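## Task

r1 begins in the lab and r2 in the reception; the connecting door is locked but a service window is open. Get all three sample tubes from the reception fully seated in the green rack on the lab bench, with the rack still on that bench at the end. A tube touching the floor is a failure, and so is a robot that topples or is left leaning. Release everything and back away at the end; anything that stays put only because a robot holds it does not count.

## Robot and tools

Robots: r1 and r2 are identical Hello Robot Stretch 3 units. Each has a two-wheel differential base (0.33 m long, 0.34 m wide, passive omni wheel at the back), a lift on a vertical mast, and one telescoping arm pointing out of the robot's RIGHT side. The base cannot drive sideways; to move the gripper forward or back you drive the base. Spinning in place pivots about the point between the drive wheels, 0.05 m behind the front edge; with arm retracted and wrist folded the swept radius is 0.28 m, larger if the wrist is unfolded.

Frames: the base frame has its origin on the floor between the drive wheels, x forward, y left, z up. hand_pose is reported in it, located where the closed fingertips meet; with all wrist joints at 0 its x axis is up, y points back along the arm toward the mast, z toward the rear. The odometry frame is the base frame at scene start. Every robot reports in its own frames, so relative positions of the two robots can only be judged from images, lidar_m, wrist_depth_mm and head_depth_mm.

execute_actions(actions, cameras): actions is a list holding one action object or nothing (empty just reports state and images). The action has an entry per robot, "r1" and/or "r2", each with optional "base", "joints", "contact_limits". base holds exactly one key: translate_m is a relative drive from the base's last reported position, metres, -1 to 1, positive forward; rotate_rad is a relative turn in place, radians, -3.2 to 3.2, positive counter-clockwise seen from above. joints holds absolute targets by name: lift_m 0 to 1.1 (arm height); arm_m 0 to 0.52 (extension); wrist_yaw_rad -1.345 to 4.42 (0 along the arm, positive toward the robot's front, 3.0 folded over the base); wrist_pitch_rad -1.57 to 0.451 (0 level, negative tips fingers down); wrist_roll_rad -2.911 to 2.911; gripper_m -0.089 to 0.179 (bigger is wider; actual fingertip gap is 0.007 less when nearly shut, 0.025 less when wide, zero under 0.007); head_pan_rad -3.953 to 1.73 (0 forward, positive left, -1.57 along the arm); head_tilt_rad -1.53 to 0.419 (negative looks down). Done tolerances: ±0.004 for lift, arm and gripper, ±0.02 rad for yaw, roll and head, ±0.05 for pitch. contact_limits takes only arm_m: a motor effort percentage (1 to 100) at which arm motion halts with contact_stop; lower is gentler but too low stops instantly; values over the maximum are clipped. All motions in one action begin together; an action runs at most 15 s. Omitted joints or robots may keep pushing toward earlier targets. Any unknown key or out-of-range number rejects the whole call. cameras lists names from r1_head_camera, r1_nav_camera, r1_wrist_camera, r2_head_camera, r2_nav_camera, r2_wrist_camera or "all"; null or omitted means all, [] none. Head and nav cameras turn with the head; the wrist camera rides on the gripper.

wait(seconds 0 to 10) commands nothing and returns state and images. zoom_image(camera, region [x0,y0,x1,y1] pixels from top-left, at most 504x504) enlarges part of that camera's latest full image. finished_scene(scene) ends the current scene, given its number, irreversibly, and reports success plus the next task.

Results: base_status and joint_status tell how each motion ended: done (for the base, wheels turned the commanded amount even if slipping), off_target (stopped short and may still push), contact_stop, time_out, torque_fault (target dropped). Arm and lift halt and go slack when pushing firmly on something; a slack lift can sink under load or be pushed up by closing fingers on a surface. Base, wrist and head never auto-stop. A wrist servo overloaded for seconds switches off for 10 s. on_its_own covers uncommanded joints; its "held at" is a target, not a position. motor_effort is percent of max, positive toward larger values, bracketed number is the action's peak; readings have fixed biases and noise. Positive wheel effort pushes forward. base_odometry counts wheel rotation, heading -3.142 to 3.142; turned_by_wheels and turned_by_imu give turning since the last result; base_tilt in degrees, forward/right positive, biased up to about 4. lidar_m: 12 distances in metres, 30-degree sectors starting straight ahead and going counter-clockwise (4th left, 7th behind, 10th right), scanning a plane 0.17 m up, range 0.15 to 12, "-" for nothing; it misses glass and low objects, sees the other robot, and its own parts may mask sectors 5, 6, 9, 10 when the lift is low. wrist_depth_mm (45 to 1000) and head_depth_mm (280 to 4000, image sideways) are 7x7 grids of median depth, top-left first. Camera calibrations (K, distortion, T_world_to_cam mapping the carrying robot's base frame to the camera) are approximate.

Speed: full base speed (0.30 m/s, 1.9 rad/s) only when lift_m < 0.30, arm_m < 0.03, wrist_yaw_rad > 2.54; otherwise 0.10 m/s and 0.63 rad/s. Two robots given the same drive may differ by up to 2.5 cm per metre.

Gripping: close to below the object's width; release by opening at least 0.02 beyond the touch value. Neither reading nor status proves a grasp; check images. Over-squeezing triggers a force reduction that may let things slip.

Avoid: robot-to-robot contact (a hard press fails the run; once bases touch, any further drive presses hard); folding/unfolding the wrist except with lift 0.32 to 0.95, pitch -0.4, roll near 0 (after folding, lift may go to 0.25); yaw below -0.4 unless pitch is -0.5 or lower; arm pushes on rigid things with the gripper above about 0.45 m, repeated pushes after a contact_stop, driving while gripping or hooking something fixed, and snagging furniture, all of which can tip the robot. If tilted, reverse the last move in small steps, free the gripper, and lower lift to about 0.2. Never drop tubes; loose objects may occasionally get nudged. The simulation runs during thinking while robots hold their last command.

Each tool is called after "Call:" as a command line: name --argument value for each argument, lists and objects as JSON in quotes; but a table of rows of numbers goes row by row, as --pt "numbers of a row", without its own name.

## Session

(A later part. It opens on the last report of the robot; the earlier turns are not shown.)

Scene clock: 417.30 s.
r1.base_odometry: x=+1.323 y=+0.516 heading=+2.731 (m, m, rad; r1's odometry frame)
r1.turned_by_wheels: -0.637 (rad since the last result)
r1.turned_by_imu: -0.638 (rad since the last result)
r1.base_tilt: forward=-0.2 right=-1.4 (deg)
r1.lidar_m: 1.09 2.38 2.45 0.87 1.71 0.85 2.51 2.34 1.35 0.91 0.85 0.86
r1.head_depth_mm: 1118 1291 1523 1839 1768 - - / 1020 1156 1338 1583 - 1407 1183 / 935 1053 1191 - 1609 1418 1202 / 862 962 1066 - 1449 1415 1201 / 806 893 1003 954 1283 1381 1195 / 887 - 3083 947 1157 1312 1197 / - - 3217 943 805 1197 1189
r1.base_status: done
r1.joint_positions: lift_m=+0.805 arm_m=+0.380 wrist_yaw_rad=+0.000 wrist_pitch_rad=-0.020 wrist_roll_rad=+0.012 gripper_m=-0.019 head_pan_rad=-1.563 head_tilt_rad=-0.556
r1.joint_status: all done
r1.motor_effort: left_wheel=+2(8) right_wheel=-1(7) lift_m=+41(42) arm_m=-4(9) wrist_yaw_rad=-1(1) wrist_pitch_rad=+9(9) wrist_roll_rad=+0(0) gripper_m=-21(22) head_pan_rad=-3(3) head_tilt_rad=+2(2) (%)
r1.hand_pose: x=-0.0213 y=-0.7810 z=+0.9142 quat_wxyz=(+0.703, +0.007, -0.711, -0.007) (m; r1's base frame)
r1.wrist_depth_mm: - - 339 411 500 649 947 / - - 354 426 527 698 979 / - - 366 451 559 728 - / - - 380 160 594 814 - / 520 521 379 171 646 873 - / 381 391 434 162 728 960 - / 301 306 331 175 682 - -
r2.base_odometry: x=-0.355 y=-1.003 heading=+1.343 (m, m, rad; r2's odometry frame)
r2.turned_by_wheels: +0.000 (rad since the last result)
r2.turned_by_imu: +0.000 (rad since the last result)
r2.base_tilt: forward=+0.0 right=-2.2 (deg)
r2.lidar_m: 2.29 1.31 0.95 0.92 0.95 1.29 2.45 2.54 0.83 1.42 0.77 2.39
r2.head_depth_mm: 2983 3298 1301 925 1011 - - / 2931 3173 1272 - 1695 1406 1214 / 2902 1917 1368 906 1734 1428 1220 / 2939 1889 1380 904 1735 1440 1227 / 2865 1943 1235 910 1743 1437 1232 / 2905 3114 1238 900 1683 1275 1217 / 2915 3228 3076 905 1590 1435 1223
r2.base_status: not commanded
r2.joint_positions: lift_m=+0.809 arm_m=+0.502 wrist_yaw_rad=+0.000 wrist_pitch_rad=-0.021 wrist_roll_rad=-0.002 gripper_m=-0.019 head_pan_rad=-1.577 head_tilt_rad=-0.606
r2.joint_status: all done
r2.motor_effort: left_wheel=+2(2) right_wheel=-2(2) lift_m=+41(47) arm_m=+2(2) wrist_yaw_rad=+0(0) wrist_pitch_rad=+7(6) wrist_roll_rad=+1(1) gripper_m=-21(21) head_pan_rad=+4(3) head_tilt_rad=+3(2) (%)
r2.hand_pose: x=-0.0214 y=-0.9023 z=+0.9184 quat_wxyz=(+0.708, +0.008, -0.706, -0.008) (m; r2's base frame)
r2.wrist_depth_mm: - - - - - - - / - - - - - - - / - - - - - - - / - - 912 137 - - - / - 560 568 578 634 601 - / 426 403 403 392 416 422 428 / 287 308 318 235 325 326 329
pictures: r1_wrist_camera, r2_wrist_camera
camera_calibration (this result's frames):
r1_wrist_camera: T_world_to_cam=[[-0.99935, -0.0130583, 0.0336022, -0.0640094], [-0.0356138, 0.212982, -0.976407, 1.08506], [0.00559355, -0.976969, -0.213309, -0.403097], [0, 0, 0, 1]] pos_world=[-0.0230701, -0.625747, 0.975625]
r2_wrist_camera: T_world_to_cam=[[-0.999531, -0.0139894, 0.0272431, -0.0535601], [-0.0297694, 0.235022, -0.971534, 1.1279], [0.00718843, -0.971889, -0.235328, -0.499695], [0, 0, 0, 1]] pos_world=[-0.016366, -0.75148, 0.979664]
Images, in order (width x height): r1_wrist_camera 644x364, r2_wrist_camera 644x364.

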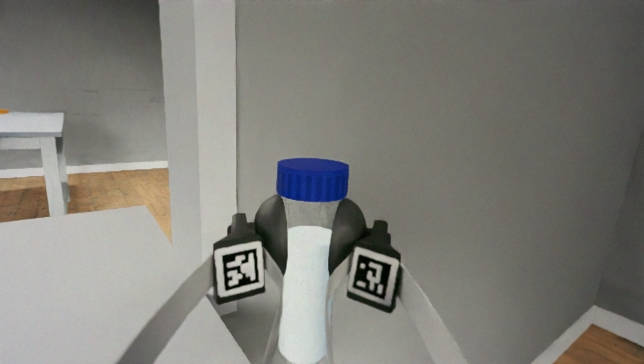

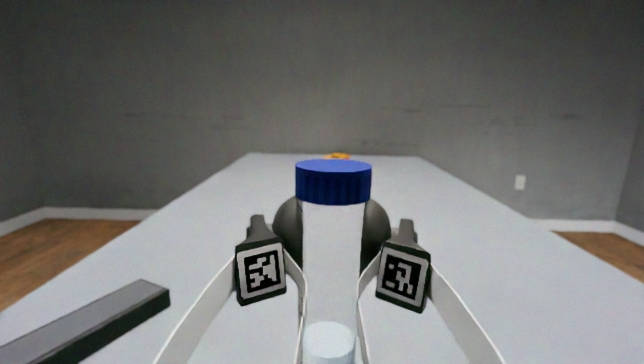

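Call:
execute_actions --actions '[{"r1":{"base":{"rotate_rad":-2.493}},"r2":{"base":{"rotate_rad":2.483},"joints":{"arm_m":0.3}}}]' --cameras '[]'

Call:
execute_actions --actions '[{"r1":{"base":{"translate_m":-0.077},"joints":{"arm_m":0.46}},"r2":{"base":{"translate_m":0.18}}}]' --cameras '["r1_wrist_camera"]'

Call:
execute_actions --actions '[{"r1":{"joints":{"arm_m":0.505,"lift_m":0.802}},"r2":{"base":{"rotate_rad":0.659},"joints":{"arm_m":0.35}}}]' --cameras '["r1_wrist_camera"]'

Call:
execute_actions --actions '[{"r1":{"joints":{"lift_m":0.788}},"r2":{"joints":{"arm_m":0.475,"lift_m":0.795}}}]' --cameras '["r1_wrist_camera","r2_wrist_camera"]'

Call:
zoom_image --camera "r1_wrist_camera" --region '[220,184,460,364]'

Scene clock: 431.60 s.
r1.base_odometry: x=+1.323 y=+0.516 heading=+0.238 (m, m, rad; r1's odometry frame)
r1.turned_by_wheels: -2.493 (rad since the last result)
r1.turned_by_imu: -2.497 (rad since the last result)
r1.base_tilt: forward=+0.0 right=-1.5 (deg)
r1.lidar_m: 2.34 1.18 0.87 0.85 0.88 1.22 2.42 2.51 0.87 0.97 0.85 2.43
r1.head_depth_mm: 2864 3192 3361 978 1658 - - / 2815 3196 1392 1004 - 1420 1180 / 2892 3064 1376 - 1764 1425 1204 / 2860 3070 1381 - 1755 1427 1199 / 2889 3067 1366 994 1753 1427 1198 / 2843 3183 1359 989 1459 1336 1196 / 2845 3122 3213 1083 1680 1417 1196
r1.base_status: done
r1.joint_positions: lift_m=+0.805 arm_m=+0.380 wrist_yaw_rad=+0.000 wrist_pitch_rad=-0.020 wrist_roll_rad=+0.012 gripper_m=-0.019 head_pan_rad=-1.563 head_tilt_rad=-0.556
r1.joint_status: not commanded
r1.motor_effort: left_wheel=+2(8) right_wheel=-1(8) lift_m=+41(42) arm_m=-4(4) wrist_yaw_rad=-1(1) wrist_pitch_rad=+10(10) wrist_roll_rad=+0(0) gripper_m=-21(21) head_pan_rad=-3(3) head_tilt_rad=+2(2) (%)
r1.hand_pose: x=-0.0213 y=-0.7810 z=+0.9142 quat_wxyz=(+0.703, +0.007, -0.711, -0.007) (m; r1's base frame)
r1.wrist_depth_mm: - - - - - - - / - - - - - - - / - - - - - - - / - - 879 160 - - - / - 530 578 170 569 630 - / 381 384 358 162 337 435 449 / 299 305 312 173 258 316 343
r2.base_odometry: x=-0.355 y=-1.003 heading=-2.457 (m, m, rad; r2's odometry frame)
r2.turned_by_wheels: +2.483 (rad since the last result)
r2.turned_by_imu: +2.489 (rad since the last result)
r2.base_tilt: forward=+0.0 right=-2.2 (deg)
r2.lidar_m: 1.16 2.41 2.48 0.82 0.97 0.77 2.52 2.29 1.47 0.99 0.91 0.93
r2.head_depth_mm: 1261 1450 1701 2016 1859 - - / 1170 1306 1514 1742 1702 1425 1225 / 1074 1198 1372 - 1700 1440 1221 / 986 1098 1213 - 1597 1442 1226 / 916 1007 1123 1259 1448 1444 1224 / 858 937 1032 1131 1299 1401 1222 / 797 868 958 907 1169 1336 1220
r2.base_status: done
r2.joint_positions: lift_m=+0.809 arm_m=+0.300 wrist_yaw_rad=+0.000 wrist_pitch_rad=-0.021 wrist_roll_rad=-0.002 gripper_m=-0.019 head_pan_rad=-1.577 head_tilt_rad=-0.606
r2.joint_status: all done
r2.motor_effort: left_wheel=-1(4) right_wheel=+3(9) lift_m=+42(42) arm_m=-3(4) wrist_yaw_rad=+0(0) wrist_pitch_rad=+6(6) wrist_roll_rad=+1(1) gripper_m=-21(21) head_pan_rad=+4(3) head_tilt_rad=+3(2) (%)
r2.hand_pose: x=-0.0215 y=-0.7010 z=+0.9184 quat_wxyz=(+0.708, +0.008, -0.706, -0.008) (m; r2's base frame)
r2.wrist_depth_mm: 361 407 471 567 689 867 - / 377 415 483 586 705 912 - / 383 430 505 600 761 954 - / 404 439 512 137 790 - - / 412 456 516 659 877 - - / 407 463 522 677 897 - - / 346 476 577 406 922 - -
pictures: none
No camera images: the call's "cameras" was empty. Leave "cameras" out to get every camera's image.

Scene clock: 434.83 s.
r1.base_odometry: x=+1.248 y=+0.498 heading=+0.238 (m, m, rad; r1's odometry frame)
r1.turned_by_wheels: +0.000 (rad since the last result)
r1.turned_by_imu: +0.000 (rad since the last result)
r1.base_tilt: forward=-0.1 right=-1.4 (deg)
r1.lidar_m: 2.42 1.18 0.88 0.85 0.89 1.22 2.34 2.43 0.84 1.26 0.87 2.50
r1.head_depth_mm: 2896 3194 3338 2212 1774 - - / 2868 3144 2974 1004 - 1277 1193 / 2889 3053 1470 972 1748 1425 1205 / 2845 3090 1468 964 1735 1425 1203 / 2891 3094 1360 991 1746 1420 1200 / 2830 3122 1357 987 1680 1375 1198 / 2844 3164 3189 981 1136 1338 1195
r1.base_status: done
r1.joint_positions: lift_m=+0.805 arm_m=+0.460 wrist_yaw_rad=+0.000 wrist_pitch_rad=-0.020 wrist_roll_rad=+0.012 gripper_m=-0.019 head_pan_rad=-1.563 head_tilt_rad=-0.556
r1.joint_status: all done
r1.motor_effort: left_wheel=+2(3) right_wheel=-2(7) lift_m=+41(41) arm_m=+4(5) wrist_yaw_rad=+0(1) wrist_pitch_rad=+10(9) wrist_roll_rad=+0(0) gripper_m=-21(21) head_pan_rad=-2(2) head_tilt_rad=+2(2) (%)
r1.hand_pose: x=-0.0213 y=-0.8604 z=+0.9142 quat_wxyz=(+0.703, +0.007, -0.711, -0.007) (m; r1's base frame)
r1.wrist_depth_mm: - - - - - - - / - - - - - - - / - - - - - - - / - - 911 160 - - - / 520 525 575 171 599 - - / 376 388 360 162 422 436 - / 287 294 309 174 299 335 340
r2.base_odometry: x=-0.494 y=-1.117 heading=-2.457 (m, m, rad; r2's odometry frame)
r2.turned_by_wheels: +0.000 (rad since the last result)
r2.turned_by_imu: +0.000 (rad since the last result)
r2.base_tilt: forward=+0.0 right=-2.2 (deg)
r2.lidar_m: 1.02 2.11 2.34 2.92 3.51 0.93 2.65 2.44 1.33 0.88 0.81 0.82
r2.head_depth_mm: 1127 1294 1496 1786 1876 - - / 1023 1154 1340 1544 1682 1417 1223 / 938 1050 1191 - 1604 1435 1222 / 866 961 1061 - 1458 1441 1230 / 796 885 980 906 1271 1375 1229 / 778 885 1065 909 1128 1304 1225 / - - 3034 912 762 1166 1224
r2.base_status: done
r2.joint_positions: lift_m=+0.809 arm_m=+0.300 wrist_yaw_rad=+0.000 wrist_pitch_rad=-0.021 wrist_roll_rad=-0.002 gripper_m=-0.019 head_pan_rad=-1.577 head_tilt_rad=-0.606
r2.joint_status: not commanded
r2.motor_effort: left_wheel=-1(2) right_wheel=+3(9) lift_m=+41(42) arm_m=-3(3) wrist_yaw_rad=+0(0) wrist_pitch_rad=+7(6) wrist_roll_rad=+1(1) gripper_m=-21(21) head_pan_rad=+2(3) head_tilt_rad=+3(2) (%)
r2.hand_pose: x=-0.0215 y=-0.7010 z=+0.9184 quat_wxyz=(+0.708, +0.008, -0.706, -0.008) (m; r2's base frame)
r2.wrist_depth_mm: - - 366 439 536 697 945 / - - 381 453 557 741 - / - - 384 470 588 776 - / - - 396 137 622 832 - / 552 565 407 518 703 864 - / 400 408 411 530 740 931 - / 317 320 350 334 707 - -
pictures: r1_wrist_camera
camera_calibration (this result's frames):
r1_wrist_camera: T_world_to_cam=[[-0.99935, -0.0130583, 0.0336049, -0.065049], [-0.0356164, 0.212983, -0.976407, 1.10197], [0.00559298, -0.976969, -0.21331, -0.480684], [0, 0, 0, 1]] pos_world=[-0.0230699, -0.705164, 0.975625]
Images, in order (width x height): r1_wrist_camera 644x364.

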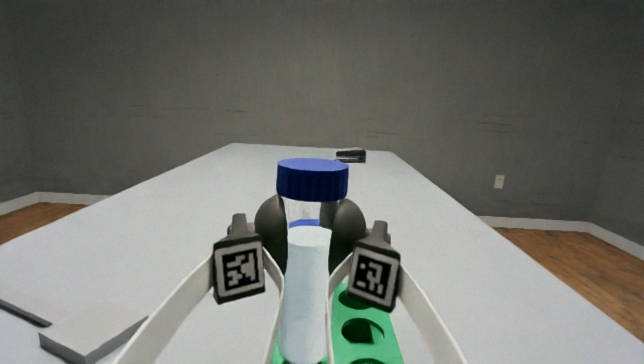

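Scene clock: 436.83 s.
r1.base_odometry: x=+1.248 y=+0.498 heading=+0.238 (m, m, rad; r1's odometry frame)
r1.turned_by_wheels: +0.000 (rad since the last result)
r1.turned_by_imu: +0.000 (rad since the last result)
r1.base_tilt: forward=-0.1 right=-1.6 (deg)
r1.lidar_m: 2.42 1.19 0.88 0.85 0.88 1.22 2.34 2.44 0.84 1.26 0.87 2.50
r1.head_depth_mm: 2895 3196 3320 2232 1779 - - / 2865 3196 2926 1005 - 1316 1201 / 2850 3055 1471 936 1776 1427 1200 / 2876 3085 1521 952 1760 1429 1196 / 2876 3088 1374 993 1757 1418 1199 / 2867 3119 1363 985 1683 1380 1197 / 2857 3174 3248 983 1139 1345 1189
r1.base_status: not commanded
r1.joint_positions: lift_m=+0.802 arm_m=+0.505 wrist_yaw_rad=+0.000 wrist_pitch_rad=-0.020 wrist_roll_rad=+0.012 gripper_m=-0.019 head_pan_rad=-1.563 head_tilt_rad=-0.556
r1.joint_status: all done
r1.motor_effort: left_wheel=+3(2) right_wheel=-2(1) lift_m=+27(39) arm_m=+4(3) wrist_yaw_rad=-1(1) wrist_pitch_rad=+10(9) wrist_roll_rad=+0(0) gripper_m=-22(22) head_pan_rad=-2(3) head_tilt_rad=+3(3) (%)
r1.hand_pose: x=-0.0213 y=-0.9054 z=+0.9118 quat_wxyz=(+0.703, +0.007, -0.711, -0.007) (m; r1's base frame)
r1.wrist_depth_mm: - - - - - - - / - - - - - - - / - - - - - - - / - - 878 160 - - - / 508 520 573 170 596 - - / 370 382 352 162 419 430 - / 291 300 307 174 295 327 334
r2.base_odometry: x=-0.494 y=-1.117 heading=-1.798 (m, m, rad; r2's odometry frame)
r2.turned_by_wheels: +0.659 (rad since the last result)
r2.turned_by_imu: +0.660 (rad since the last result)
r2.base_tilt: forward=-0.2 right=-2.3 (deg)
r2.lidar_m: 2.31 2.41 0.88 0.88 3.48 2.53 2.44 1.14 0.84 0.81 0.84 1.15
r2.head_depth_mm: - - 2994 913 790 - - / - - 3033 - 1139 1321 1220 / 1971 2452 2690 - 786 1314 1223 / - 3769 3180 - 788 1306 1222 / - 3293 2642 912 785 1295 1216 / - - 3049 911 794 1285 1226 / - - 3029 911 790 1274 1225
r2.base_status: done
r2.joint_positions: lift_m=+0.809 arm_m=+0.350 wrist_yaw_rad=+0.000 wrist_pitch_rad=-0.021 wrist_roll_rad=-0.002 gripper_m=-0.019 head_pan_rad=-1.577 head_tilt_rad=-0.606
r2.joint_status: all done
r2.motor_effort: left_wheel=-1(4) right_wheel=+3(9) lift_m=+41(42) arm_m=+2(5) wrist_yaw_rad=+1(0) wrist_pitch_rad=+6(6) wrist_roll_rad=+1(1) gripper_m=-21(21) head_pan_rad=+3(3) head_tilt_rad=+3(3) (%)
r2.hand_pose: x=-0.0215 y=-0.7504 z=+0.9184 quat_wxyz=(+0.708, +0.008, -0.706, -0.008) (m; r2's base frame)
r2.wrist_depth_mm: - - - - - - - / - - - - - - - / - - - - - - - / - - - 137 - - - / - 566 577 579 - - - / 404 407 328 321 421 429 430 / 317 295 265 217 328 331 333
pictures: r1_wrist_camera
camera_calibration (this result's frames):
r1_wrist_camera: T_world_to_cam=[[-0.99935, -0.0130603, 0.0336042, -0.0655554], [-0.0356165, 0.213045, -0.976393, 1.10921], [0.00559278, -0.976955, -0.213372, -0.525105], [0, 0, 0, 1]] pos_world=[-0.0230699, -0.750171, 0.973181]
Images, in order (width x height): r1_wrist_camera 644x364.

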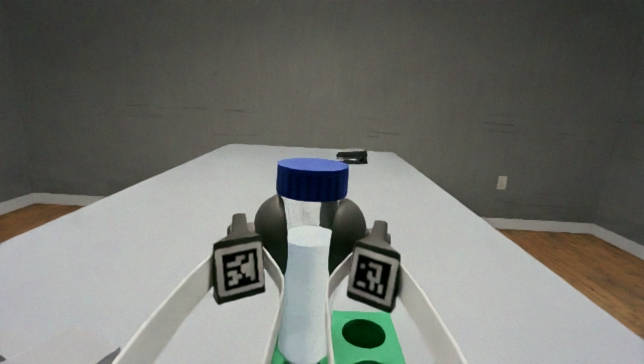

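Scene clock: 439.00 s.
r1.base_odometry: x=+1.248 y=+0.498 heading=+0.238 (m, m, rad; r1's odometry frame)
r1.turned_by_wheels: +0.000 (rad since the last result)
r1.turned_by_imu: +0.000 (rad since the last result)
r1.base_tilt: forward=-0.1 right=-1.6 (deg)
r1.lidar_m: 2.42 1.19 0.88 0.85 0.89 1.22 2.34 2.44 0.84 1.26 0.87 2.50
r1.head_depth_mm: 2886 3177 3323 2216 1769 1505 - / 2884 3189 2989 993 - - 1186 / 2867 3093 1471 915 1725 1420 1203 / 2850 3085 1468 949 1746 1427 1200 / 2860 3075 1368 990 1745 1418 1193 / 2862 3098 1357 991 1681 1378 1193 / 2876 3176 3257 980 1138 1346 1191
r1.base_status: not commanded
r1.joint_positions: lift_m=+0.788 arm_m=+0.505 wrist_yaw_rad=+0.000 wrist_pitch_rad=-0.020 wrist_roll_rad=+0.012 gripper_m=-0.019 head_pan_rad=-1.563 head_tilt_rad=-0.556
r1.joint_status: all done
r1.motor_effort: left_wheel=+3(3) right_wheel=-1(1) lift_m=+28(27) arm_m=+3(3) wrist_yaw_rad=+0(1) wrist_pitch_rad=+10(10) wrist_roll_rad=+0(0) gripper_m=-21(21) head_pan_rad=-3(2) head_tilt_rad=+2(3) (%)
r1.hand_pose: x=-0.0213 y=-0.9054 z=+0.8977 quat_wxyz=(+0.703, +0.007, -0.711, -0.007) (m; r1's base frame)
r1.wrist_depth_mm: - - - - - - - / - - - - - - - / - - - - - - - / - 878 834 160 925 - - / 474 482 537 170 552 624 - / 347 360 331 161 395 397 - / 257 271 286 174 255 303 311
r2.base_odometry: x=-0.494 y=-1.117 heading=-1.798 (m, m, rad; r2's odometry frame)
r2.turned_by_wheels: +0.000 (rad since the last result)
r2.turned_by_imu: +0.000 (rad since the last result)
r2.base_tilt: forward=-0.1 right=-2.2 (deg)
r2.lidar_m: 2.31 2.40 0.88 0.88 3.48 2.53 2.43 1.14 0.84 0.81 0.84 1.15
r2.head_depth_mm: - - 3005 911 789 - - / - - 2990 985 - 1316 1222 / 2099 2470 2958 847 787 1311 1227 / - 3796 3395 881 787 1299 1225 / - 3298 2653 907 788 1295 1222 / - - 3009 912 787 1290 1225 / - - 2988 908 792 1283 1232
r2.base_status: not commanded
r2.joint_positions: lift_m=+0.796 arm_m=+0.475 wrist_yaw_rad=+0.000 wrist_pitch_rad=-0.021 wrist_roll_rad=-0.002 gripper_m=-0.019 head_pan_rad=-1.577 head_tilt_rad=-0.606
r2.joint_status: all done
r2.motor_effort: left_wheel=-1(1) right_wheel=+3(3) lift_m=+13(36) arm_m=+2(2) wrist_yaw_rad=+0(0) wrist_pitch_rad=+6(6) wrist_roll_rad=+1(1) gripper_m=-21(21) head_pan_rad=+3(3) head_tilt_rad=+3(2) (%)
r2.hand_pose: x=-0.0215 y=-0.8753 z=+0.9049 quat_wxyz=(+0.708, +0.008, -0.706, -0.008) (m; r2's base frame)
r2.wrist_depth_mm: - - - - - - - / - - - - 847 - - / - - - - - - - / - - - 137 - - - / - - - - - - - / 376 384 390 374 393 401 404 / 299 287 228 193 307 311 312
pictures: r1_wrist_camera, r2_wrist_camera
camera_calibration (this result's frames):
r1_wrist_camera: T_world_to_cam=[[-0.99935, -0.013064, 0.0336029, -0.0650858], [-0.0356167, 0.213151, -0.97637, 1.09558], [0.00559281, -0.976932, -0.213478, -0.52798], [0, 0, 0, 1]] pos_world=[-0.0230699, -0.750174, 0.959161]
r2_wrist_camera: T_world_to_cam=[[-0.999534, -0.0138132, 0.0272389, -0.0526992], [-0.0297238, 0.235027, -0.971534, 1.10836], [0.00701817, -0.971891, -0.235328, -0.476653], [0, 0, 0, 1]] pos_world=[-0.0163847, -0.724476, 0.966075]
Images, in order (width x height): r1_wrist_camera 644x364, r2_wrist_camera 644x364.

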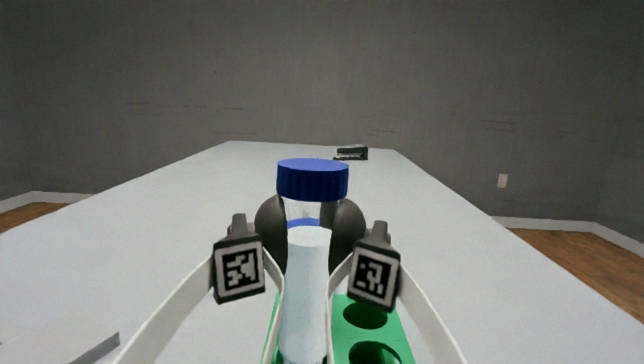

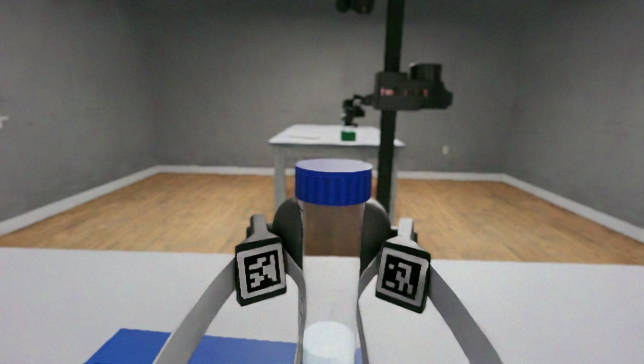

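Region (220, 184, 460, 364) of r1_wrist_camera's 644x364 image, scaled by 2.100; it fills the top 378 rows of this view, and the rest is white.

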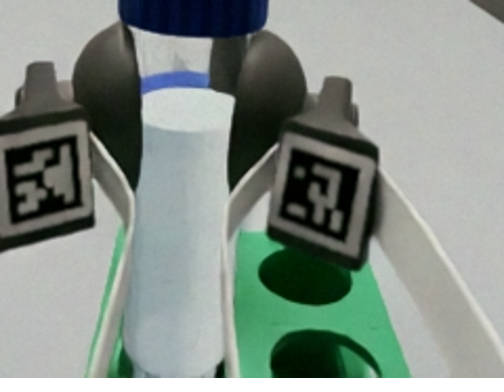

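Call:
execute_actions --actions '[{"r1":{"joints":{"lift_m":0.742}},"r2":{"joints":{"lift_m":0.736}}}]' --cameras '["r1_wrist_camera","r2_wrist_camera"]'

Scene clock: 445.50 s.
r1.base_odometry: x=+1.248 y=+0.498 heading=+0.238 (m, m, rad; r1's odometry frame)
r1.turned_by_wheels: +0.000 (rad since the last result)
r1.turned_by_imu: -0.001 (rad since the last result)
r1.base_tilt: forward=-0.1 right=-1.4 (deg)
r1.lidar_m: 2.41 1.19 0.88 0.85 0.89 1.22 2.34 2.44 0.84 1.26 0.87 2.50
r1.head_depth_mm: 2898 3205 3351 2219 1768 1449 1239 / 2867 3211 2962 976 1083 - 1176 / 2912 3090 1384 - 1754 1419 1198 / 2905 3045 1382 973 1742 1420 1199 / 2871 3088 1371 992 1753 1417 1204 / 2850 3118 1360 987 1678 1371 1194 / 2821 3179 3243 980 1136 1338 1192
r1.base_status: not commanded
r1.joint_positions: lift_m=+0.742 arm_m=+0.505 wrist_yaw_rad=+0.000 wrist_pitch_rad=-0.019 wrist_roll_rad=+0.012 gripper_m=-0.019 head_pan_rad=-1.563 head_tilt_rad=-0.556
r1.joint_status: all done
r1.motor_effort: left_wheel=+3(3) right_wheel=-2(2) lift_m=+27(27) arm_m=+3(3) wrist_yaw_rad=-1(2) wrist_pitch_rad=+9(9) wrist_roll_rad=+0(0) gripper_m=-21(20) head_pan_rad=-3(4) head_tilt_rad=+3(2) (%)
r1.hand_pose: x=-0.0213 y=-0.9054 z=+0.8520 quat_wxyz=(+0.703, +0.007, -0.711, -0.007) (m; r1's base frame)
r1.wrist_depth_mm: - - - - - - - / - - - - - - - / - - - - - - - / - 602 636 163 732 - - / 364 371 412 170 425 436 - / 241 275 251 160 299 303 315 / 210 216 211 164 185 234 241
r2.base_odometry: x=-0.494 y=-1.117 heading=-1.798 (m, m, rad; r2's odometry frame)
r2.turned_by_wheels: +0.000 (rad since the last result)
r2.turned_by_imu: +0.000 (rad since the last result)
r2.base_tilt: forward=-0.1 right=-2.2 (deg)
r2.lidar_m: 2.31 2.41 0.88 0.88 3.48 2.53 2.43 1.14 0.84 0.81 0.84 1.15
r2.head_depth_mm: - - 3022 911 1109 1296 - / - - 3039 946 - 1323 1204 / - 2443 2681 - 789 1313 1217 / - 3882 3179 845 792 1305 1221 / - 3290 2647 903 792 1297 1217 / - - 2981 911 791 1290 1229 / - - 3010 917 787 1286 1218
r2.base_status: not commanded
r2.joint_positions: lift_m=+0.737 arm_m=+0.475 wrist_yaw_rad=-0.002 wrist_pitch_rad=-0.020 wrist_roll_rad=-0.002 gripper_m=-0.019 head_pan_rad=-1.577 head_tilt_rad=-0.606
r2.joint_status: all done
r2.motor_effort: left_wheel=-2(2) right_wheel=+4(4) lift_m=+13(12) arm_m=+2(2) wrist_yaw_rad=+3(2) wrist_pitch_rad=+6(7) wrist_roll_rad=+1(1) gripper_m=-20(21) head_pan_rad=+3(3) head_tilt_rad=+2(3) (%)
r2.hand_pose: x=-0.0219 y=-0.8754 z=+0.8461 quat_wxyz=(+0.708, +0.007, -0.706, -0.008) (m; r2's base frame)
r2.wrist_depth_mm: - - - - - - - / - - - - 848 - - / - - - - - - - / - - - 137 - - - / 376 383 391 397 417 411 412 / 194 189 187 183 284 289 291 / 141 142 143 144 213 224 227
pictures: r1_wrist_camera, r2_wrist_camera
camera_calibration (this result's frames):
r1_wrist_camera: T_world_to_cam=[[-0.99935, -0.0130258, 0.0336169, -0.0635281], [-0.0356158, 0.212034, -0.976613, 1.05016], [0.00559327, -0.977175, -0.21236, -0.538962], [0, 0, 0, 1]] pos_world=[-0.0230699, -0.750158, 0.913283]
r2_wrist_camera: T_world_to_cam=[[-0.999556, -0.0120001, 0.0272547, -0.0499831], [-0.029308, 0.234185, -0.97175, 1.05072], [0.00527843, -0.972118, -0.234433, -0.491499], [0, 0, 0, 1]] pos_world=[-0.016572, -0.724458, 0.907178]
Images, in order (width x height): r1_wrist_camera 644x364, r2_wrist_camera 644x364.

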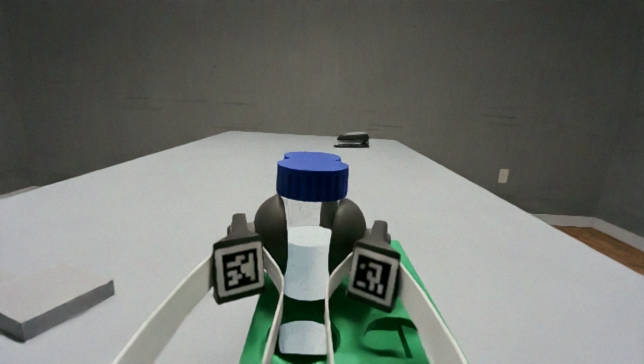

